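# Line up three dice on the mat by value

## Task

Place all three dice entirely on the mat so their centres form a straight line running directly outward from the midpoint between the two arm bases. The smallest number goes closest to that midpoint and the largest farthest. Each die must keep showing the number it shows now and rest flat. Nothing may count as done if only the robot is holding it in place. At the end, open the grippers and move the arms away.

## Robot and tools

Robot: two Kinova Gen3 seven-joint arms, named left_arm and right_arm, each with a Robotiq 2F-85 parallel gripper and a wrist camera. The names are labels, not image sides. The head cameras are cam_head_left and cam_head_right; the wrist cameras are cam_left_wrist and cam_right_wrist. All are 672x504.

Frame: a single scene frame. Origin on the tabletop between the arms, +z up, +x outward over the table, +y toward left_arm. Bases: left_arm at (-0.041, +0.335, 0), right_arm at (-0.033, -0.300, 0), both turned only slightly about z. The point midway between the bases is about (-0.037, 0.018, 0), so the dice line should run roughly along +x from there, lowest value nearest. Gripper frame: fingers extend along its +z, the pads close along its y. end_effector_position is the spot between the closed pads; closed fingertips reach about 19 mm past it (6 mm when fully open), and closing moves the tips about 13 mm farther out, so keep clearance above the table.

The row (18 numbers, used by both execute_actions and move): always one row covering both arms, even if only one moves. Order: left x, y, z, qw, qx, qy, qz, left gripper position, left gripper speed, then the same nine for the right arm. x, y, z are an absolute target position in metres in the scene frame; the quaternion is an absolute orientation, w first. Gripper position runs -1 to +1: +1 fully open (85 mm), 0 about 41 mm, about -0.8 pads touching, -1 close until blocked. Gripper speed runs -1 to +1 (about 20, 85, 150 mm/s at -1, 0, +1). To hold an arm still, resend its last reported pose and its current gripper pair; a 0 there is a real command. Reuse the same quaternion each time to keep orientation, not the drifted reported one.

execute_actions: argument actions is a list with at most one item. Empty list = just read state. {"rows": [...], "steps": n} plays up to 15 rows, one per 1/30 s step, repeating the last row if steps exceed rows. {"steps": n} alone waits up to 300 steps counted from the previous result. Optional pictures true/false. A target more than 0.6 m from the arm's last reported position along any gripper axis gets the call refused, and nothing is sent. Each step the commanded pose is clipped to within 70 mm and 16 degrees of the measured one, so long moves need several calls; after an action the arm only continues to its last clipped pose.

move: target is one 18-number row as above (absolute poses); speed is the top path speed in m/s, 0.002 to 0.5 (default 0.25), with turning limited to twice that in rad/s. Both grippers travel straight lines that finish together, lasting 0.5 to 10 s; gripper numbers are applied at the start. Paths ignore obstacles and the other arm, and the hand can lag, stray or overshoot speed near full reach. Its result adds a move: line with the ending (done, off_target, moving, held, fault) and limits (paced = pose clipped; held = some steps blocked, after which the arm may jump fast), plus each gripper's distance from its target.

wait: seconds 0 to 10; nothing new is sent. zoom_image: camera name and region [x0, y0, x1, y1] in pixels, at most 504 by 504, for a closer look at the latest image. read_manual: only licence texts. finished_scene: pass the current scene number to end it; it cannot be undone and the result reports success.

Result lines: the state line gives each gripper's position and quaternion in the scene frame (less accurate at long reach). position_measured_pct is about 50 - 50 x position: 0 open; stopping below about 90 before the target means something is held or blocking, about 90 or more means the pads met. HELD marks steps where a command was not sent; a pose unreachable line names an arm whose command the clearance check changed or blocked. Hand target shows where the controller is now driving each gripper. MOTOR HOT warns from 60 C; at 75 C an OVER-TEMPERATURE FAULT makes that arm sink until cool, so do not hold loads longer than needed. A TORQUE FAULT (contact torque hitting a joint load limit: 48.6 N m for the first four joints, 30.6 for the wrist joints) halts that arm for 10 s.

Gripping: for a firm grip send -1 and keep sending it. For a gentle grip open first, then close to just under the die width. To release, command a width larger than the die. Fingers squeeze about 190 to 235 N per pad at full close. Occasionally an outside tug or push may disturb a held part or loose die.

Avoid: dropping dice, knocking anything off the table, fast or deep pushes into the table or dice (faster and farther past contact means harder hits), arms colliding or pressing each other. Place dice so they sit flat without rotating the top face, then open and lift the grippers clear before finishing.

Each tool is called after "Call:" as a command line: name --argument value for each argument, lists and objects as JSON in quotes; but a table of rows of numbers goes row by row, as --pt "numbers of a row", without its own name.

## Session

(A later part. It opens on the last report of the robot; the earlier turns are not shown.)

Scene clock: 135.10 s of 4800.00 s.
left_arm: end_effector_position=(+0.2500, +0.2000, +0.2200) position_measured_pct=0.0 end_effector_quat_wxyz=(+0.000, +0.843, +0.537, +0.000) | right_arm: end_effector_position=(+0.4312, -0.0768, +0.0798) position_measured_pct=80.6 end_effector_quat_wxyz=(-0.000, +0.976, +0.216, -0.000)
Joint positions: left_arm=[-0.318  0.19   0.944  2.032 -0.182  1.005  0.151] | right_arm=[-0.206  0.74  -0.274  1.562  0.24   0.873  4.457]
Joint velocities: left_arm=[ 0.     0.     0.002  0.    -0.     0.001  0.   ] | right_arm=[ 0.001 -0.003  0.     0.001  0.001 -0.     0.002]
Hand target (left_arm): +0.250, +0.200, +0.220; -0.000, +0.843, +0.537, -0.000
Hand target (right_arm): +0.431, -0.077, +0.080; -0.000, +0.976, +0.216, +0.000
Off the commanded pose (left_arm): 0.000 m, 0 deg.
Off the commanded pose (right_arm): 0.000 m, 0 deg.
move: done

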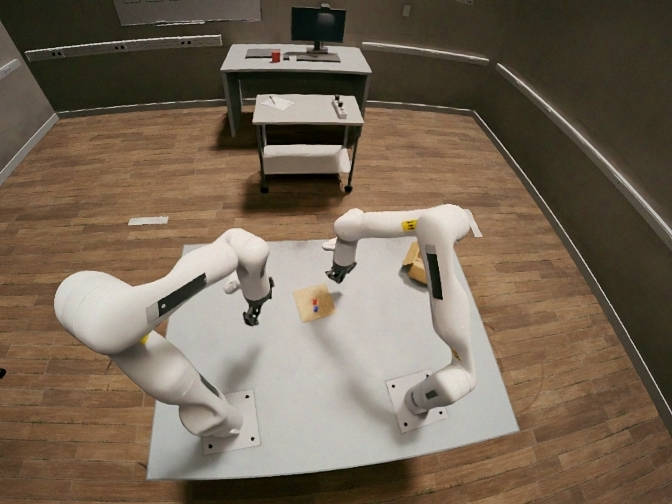

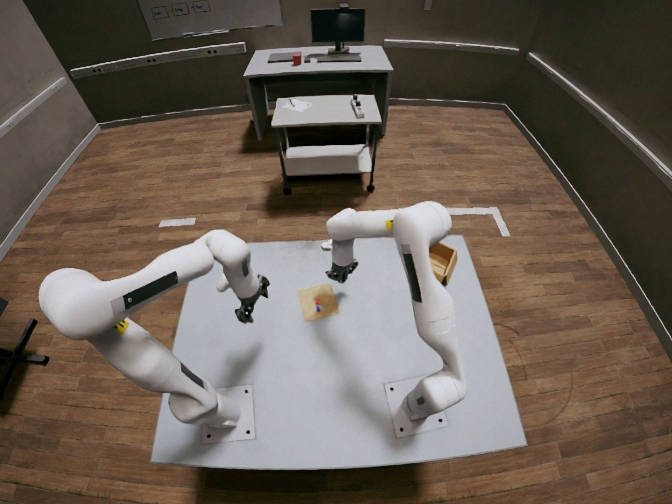

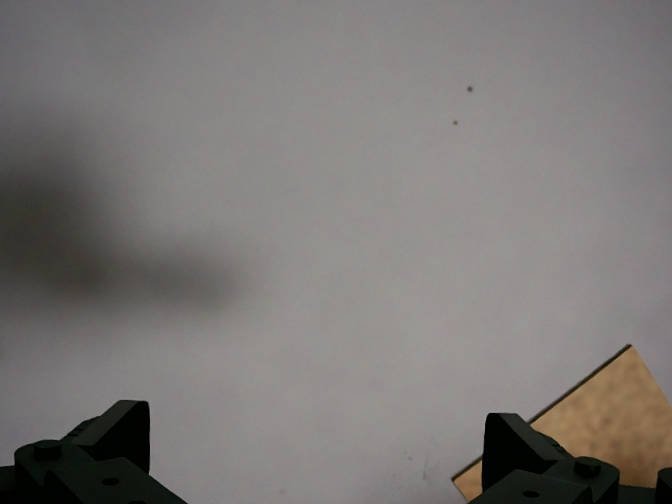

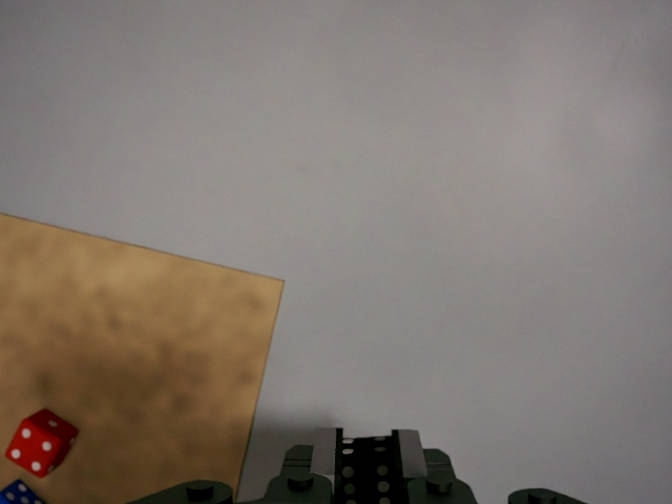

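Held. Die is ~7 mm behind the pinch, so target gripper x≈0.412.

Call:
move --target '[0.25,0.2,0.22,0,0.843,0.537,0,1,0.3,0.412,0.0185,0.08,0,1,0,0,-1,0.3]' --speed 0.15

Call:
move --target '[0.25,0.2,0.22,0,0.843,0.537,0,1,0.3,0.412,0.0185,0.028,0,1,0,0,-1,0.3]' --speed 0.05

Call:
execute_actions --actions '[{"rows":[[0.25,0.2,0.22,0,0.843,0.537,0,1,0.3,0.412,0.0185,0.028,0,1,0,0,0.3,0.3]],"steps":15}]' --pictures false

Call:
move --target '[0.25,0.2,0.22,0,0.843,0.537,0,1,0.3,0.36,0.0,0.2,0,1,0,0,1,0.3]' --speed 0.15

Scene clock: 141.03 s of 4800.00 s.
left_arm: end_effector_position=(+0.2500, +0.2000, +0.2200) position_measured_pct=0.0 end_effector_quat_wxyz=(+0.000, +0.843, +0.537, +0.000) | right_arm: end_effector_position=(+0.4130, +0.0180, +0.0800) position_measured_pct=80.6 end_effector_quat_wxyz=(+0.000, +1.000, -0.000, +0.001)
Joint positions: left_arm=[-0.318  0.19   0.944  2.032 -0.182  1.005  0.151] | right_arm=[-0.454  0.79  -0.153  1.434  0.137  0.928  3.942]
Joint velocities: left_arm=[ 0.001  0.    -0.003 -0.    -0.001 -0.002  0.   ] | right_arm=[-0.004  0.002 -0.004 -0.     0.     0.001 -0.002]
Hand target (left_arm): +0.250, +0.200, +0.220; -0.000, +0.843, +0.537, -0.000
Hand target (right_arm): +0.413, +0.018, +0.080; +0.000, +1.000, -0.000, +0.000
Off the commanded pose (left_arm): 0.000 m, 0 deg.
Off the commanded pose (right_arm): 0.001 m, 0 deg.
After step 90, 1.20 s passed at rest.
move: done

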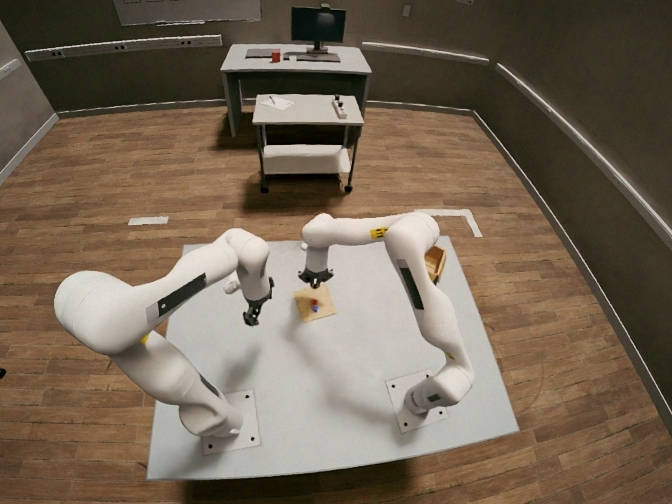

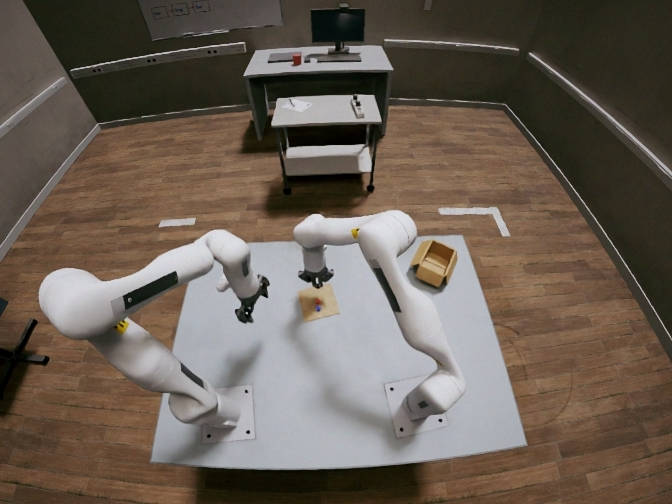

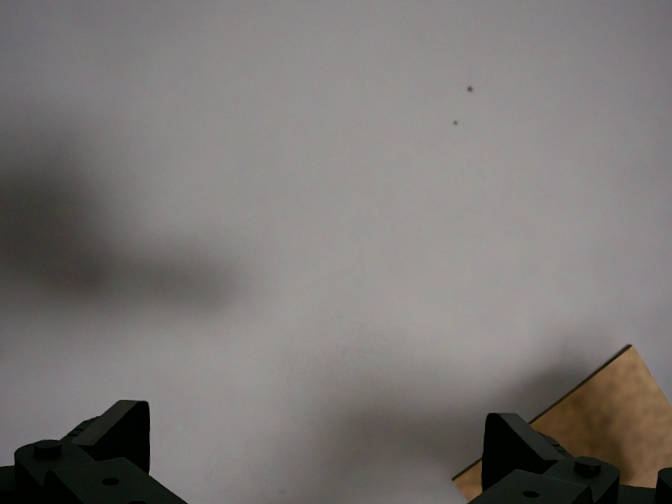

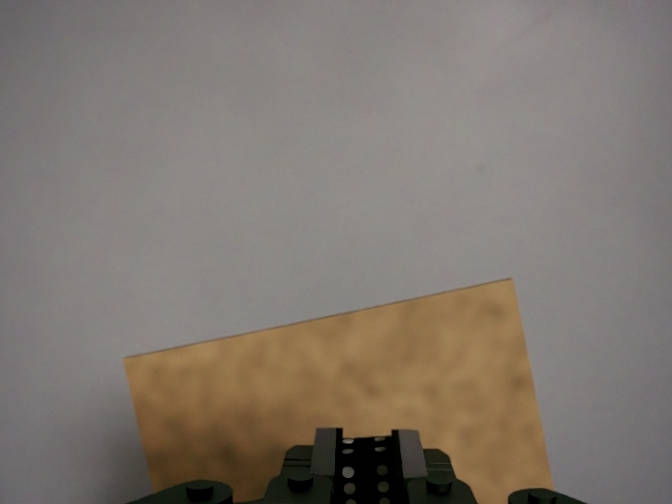

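Scene clock: 142.33 s of 4800.00 s.
left_arm: end_effector_position=(+0.2500, +0.2000, +0.2200) position_measured_pct=0.0 end_effector_quat_wxyz=(+0.000, +0.843, +0.537, +0.000) | right_arm: end_effector_position=(+0.4119, +0.0183, +0.0282) position_measured_pct=80.6 end_effector_quat_wxyz=(-0.000, +1.000, +0.000, +0.000)
Joint positions: left_arm=[-0.318  0.19   0.944  2.032 -0.182  1.005  0.151] | right_arm=[-0.46   0.869 -0.144  1.468  0.151  0.815  3.931]
Joint velocities: left_arm=[ 0.001  0.001  0.002 -0.     0.    -0.001  0.   ] | right_arm=[-0.001  0.003 -0.    -0.001  0.     0.    -0.   ]
Hand target (left_arm): +0.250, +0.200, +0.220; -0.000, +0.843, +0.537, -0.000
Hand target (right_arm): +0.412, +0.018, +0.028; +0.000, +1.000, +0.000, +0.000
Off the commanded pose (left_arm): 0.000 m, 0 deg.
Off the commanded pose (right_arm): 0.000 m, 0 deg.
move: done

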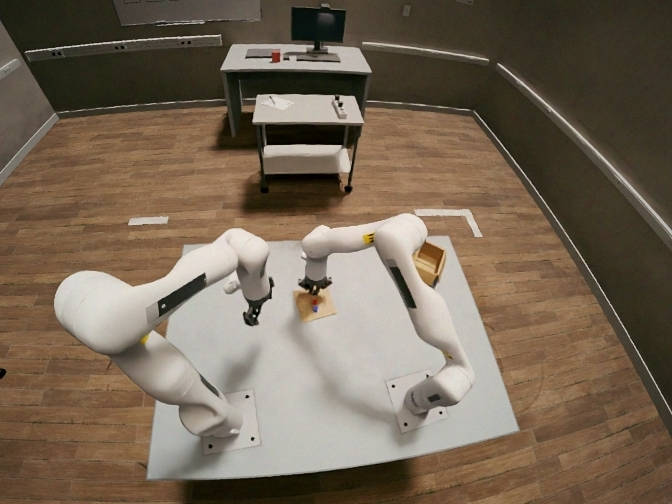

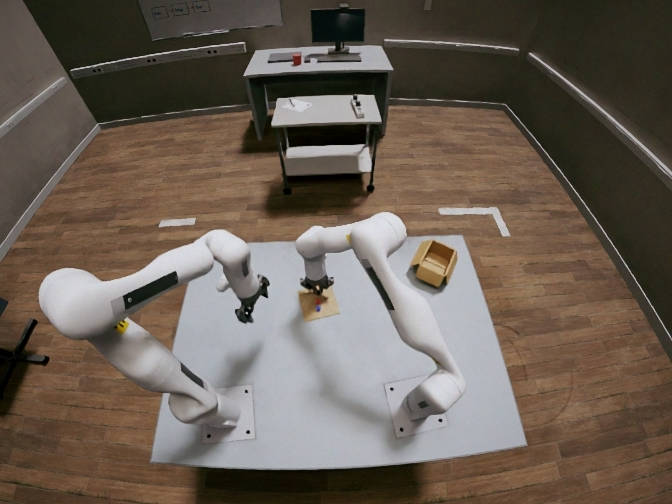

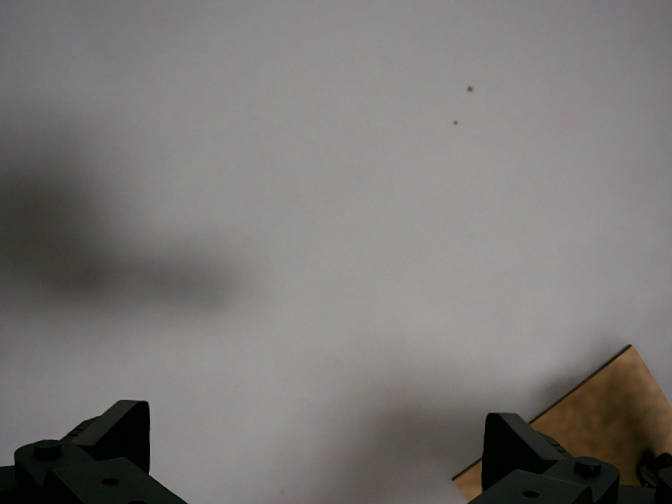

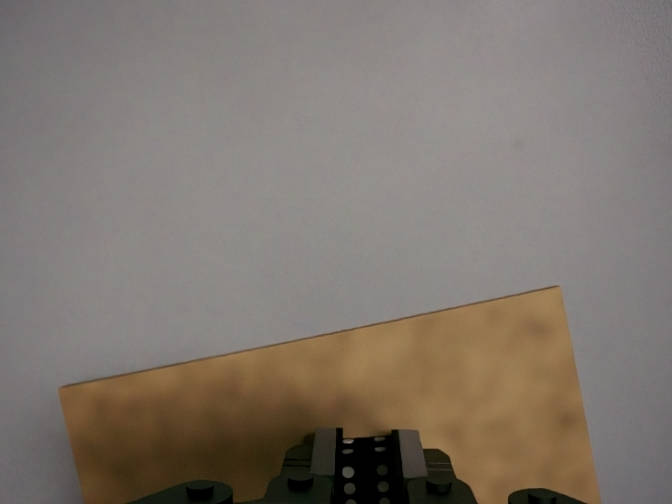

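Scene clock: 142.83 s of 4800.00 s.
left_arm: end_effector_position=(+0.2500, +0.2000, +0.2200) position_measured_pct=0.0 end_effector_quat_wxyz=(+0.000, +0.843, +0.537, +0.000) | right_arm: end_effector_position=(+0.4120, +0.0185, +0.0280) position_measured_pct=37.3 end_effector_quat_wxyz=(-0.000, +1.000, +0.000, +0.000)
Joint positions: left_arm=[-0.318  0.19   0.944  2.032 -0.182  1.005  0.151] | right_arm=[-0.46   0.87  -0.144  1.467  0.151  0.815  3.931]
Joint velocities: left_arm=[-0.001  0.002 -0.     0.001  0.001  0.001  0.001] | right_arm=[-0.002 -0.001 -0.    -0.001  0.    -0.    -0.001]
Hand target (left_arm): +0.250, +0.200, +0.220; -0.000, +0.843, +0.537, -0.000
Hand target (right_arm): +0.412, +0.018, +0.028; +0.000, +1.000, +0.000, +0.000
Off the commanded pose (left_arm): 0.000 m, 0 deg.
Off the commanded pose (right_arm): 0.000 m, 0 deg.
Steps of this call (steps 1 to 15: all 15 steps of this action). Readings (end_effector_position | what the end effector reports):
1: left_arm (+0.2500, +0.2000, +0.2200) | right_arm (+0.4119, +0.0184, +0.0281) | left_arm position_measured_pct=0.0 | right_arm position_measured_pct=80.6
2: left_arm (+0.2500, +0.2000, +0.2200) | right_arm (+0.4120, +0.0185, +0.0280) | left_arm position_measured_pct=0.0 | right_arm position_measured_pct=80.6
4: left_arm (+0.2500, +0.2000, +0.2200) | right_arm (+0.4120, +0.0185, +0.0280) | left_arm position_measured_pct=0.0 | right_arm position_measured_pct=75.0
8: left_arm (+0.2500, +0.2000, +0.2200) | right_arm (+0.4120, +0.0185, +0.0280) | left_arm position_measured_pct=0.0 | right_arm position_measured_pct=61.1
15: the state above

Scene clock: 144.67 s of 4800.00 s.
left_arm: end_effector_position=(+0.2500, +0.2000, +0.2200) position_measured_pct=0.0 end_effector_quat_wxyz=(+0.000, +0.843, +0.537, +0.000) | right_arm: end_effector_position=(+0.3606, +0.0007, +0.1998) position_measured_pct=0.0 end_effector_quat_wxyz=(-0.000, +1.000, -0.000, -0.000)
Joint positions: left_arm=[-0.318  0.19   0.944  2.032 -0.182  1.005  0.151] | right_arm=[-0.466  0.534 -0.177  1.488  0.099  1.128  3.926]
Joint velocities: left_arm=[ 0.001 -0.001  0.    -0.     0.001  0.001 -0.   ] | right_arm=[-0.    -0.003 -0.001  0.001  0.    -0.     0.001]
Hand target (left_arm): +0.250, +0.200, +0.220; -0.000, +0.843, +0.537, +0.000
Hand target (right_arm): +0.361, +0.001, +0.200; -0.000, +1.000, -0.000, -0.000
Off the commanded pose (left_arm): 0.000 m, 0 deg.
Off the commanded pose (right_arm): 0.001 m, 0 deg.
move: done

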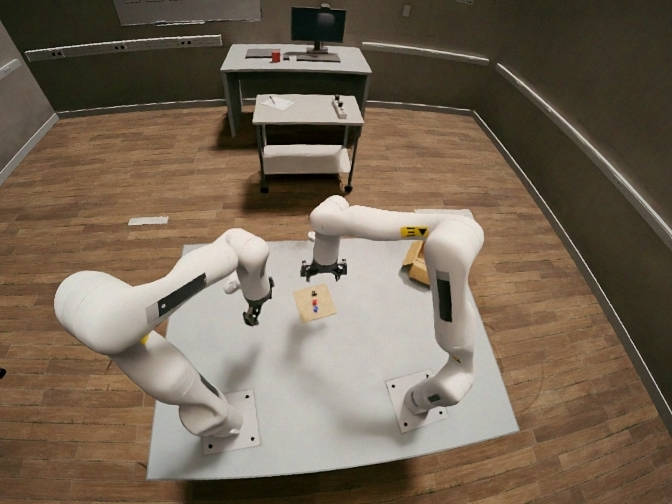

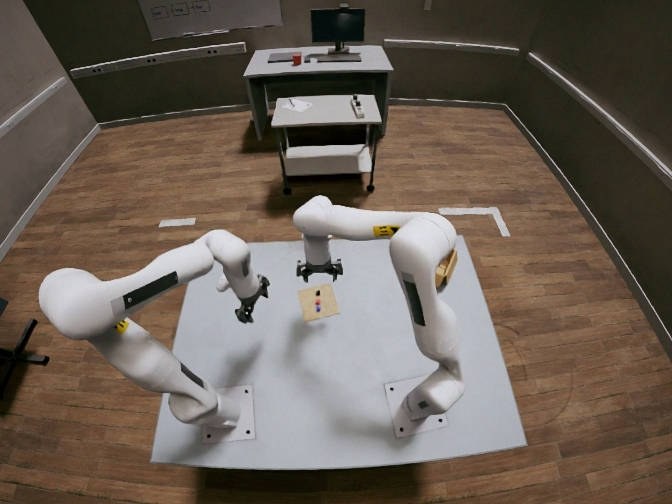

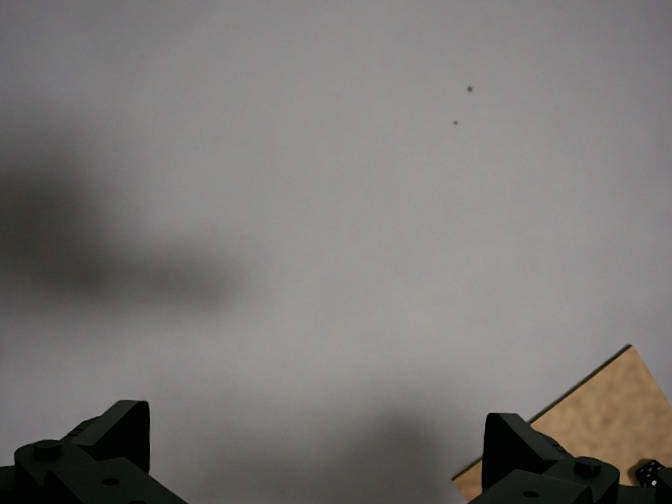

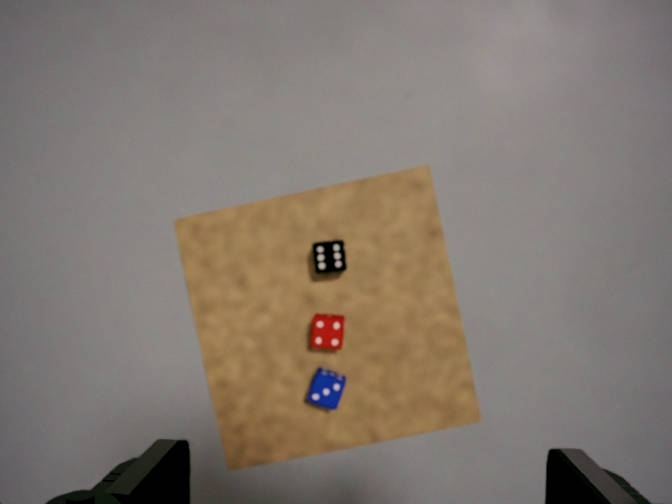

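Aligned. Clearing.

Call:
move --target '[0.25,0.2,0.22,0,0.843,0.537,0,1,0.3,0.25,-0.3,0.22,0,1,0,0,1,0.3]' --speed 0.25

Call:
finished_scene --scene 2

Scene clock: 148.63 s of 4800.00 s.
left_arm: end_effector_position=(+0.2500, +0.2000, +0.2200) position_measured_pct=0.0 end_effector_quat_wxyz=(+0.000, +0.843, +0.537, +0.000) | right_arm: end_effector_position=(+0.2483, -0.2989, +0.2206) position_measured_pct=0.0 end_effector_quat_wxyz=(-0.001, +1.000, +0.000, -0.001)
Joint positions: left_arm=[-0.318  0.19   0.944  2.032 -0.182  1.005  0.151] | right_arm=[ 0.038  0.045 -0.004  2.11  -0.003  0.989  4.624]
Joint velocities: left_arm=[-0.001  0.001 -0.001  0.001 -0.001 -0.001 -0.   ] | right_arm=[ 0.002 -0.007  0.008  0.     0.001  0.     0.   ]
Hand target (left_arm): +0.250, +0.200, +0.220; -0.000, +0.843, +0.537, -0.000
Hand target (right_arm): +0.248, -0.299, +0.221; -0.001, +1.000, -0.000, -0.001
Off the commanded pose (left_arm): 0.000 m, 0 deg.
Off the commanded pose (right_arm): 0.002 m, 0 deg.
move: done

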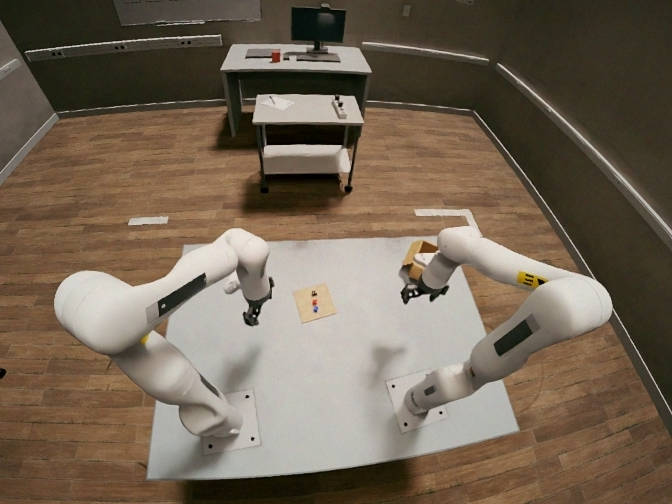

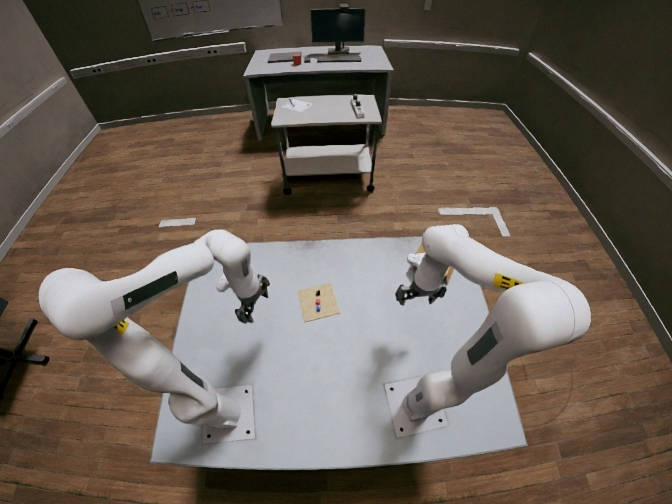

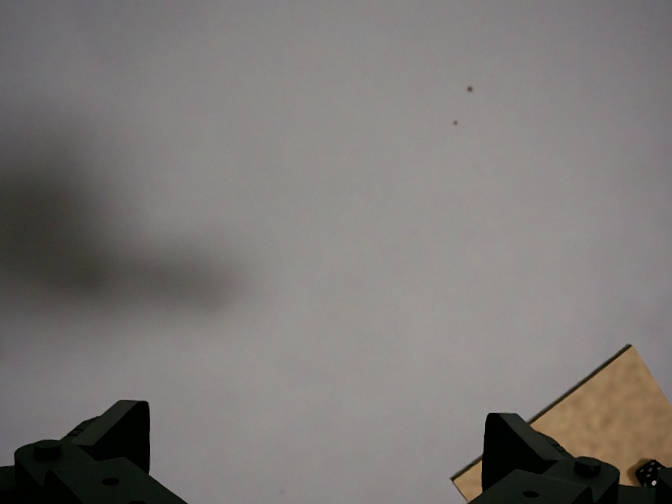

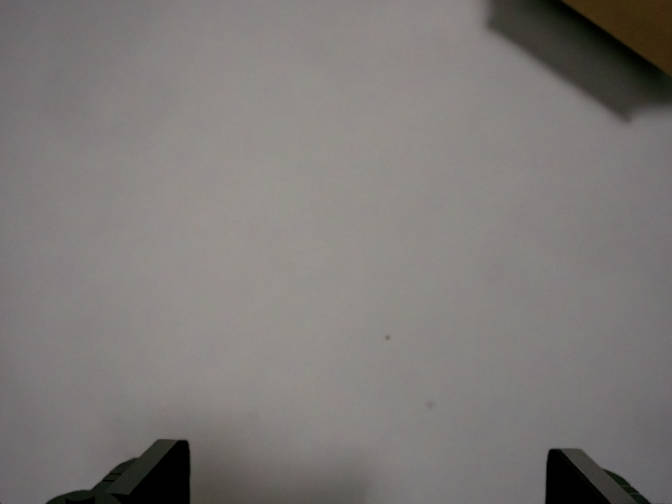

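The scene is finished: the task was done.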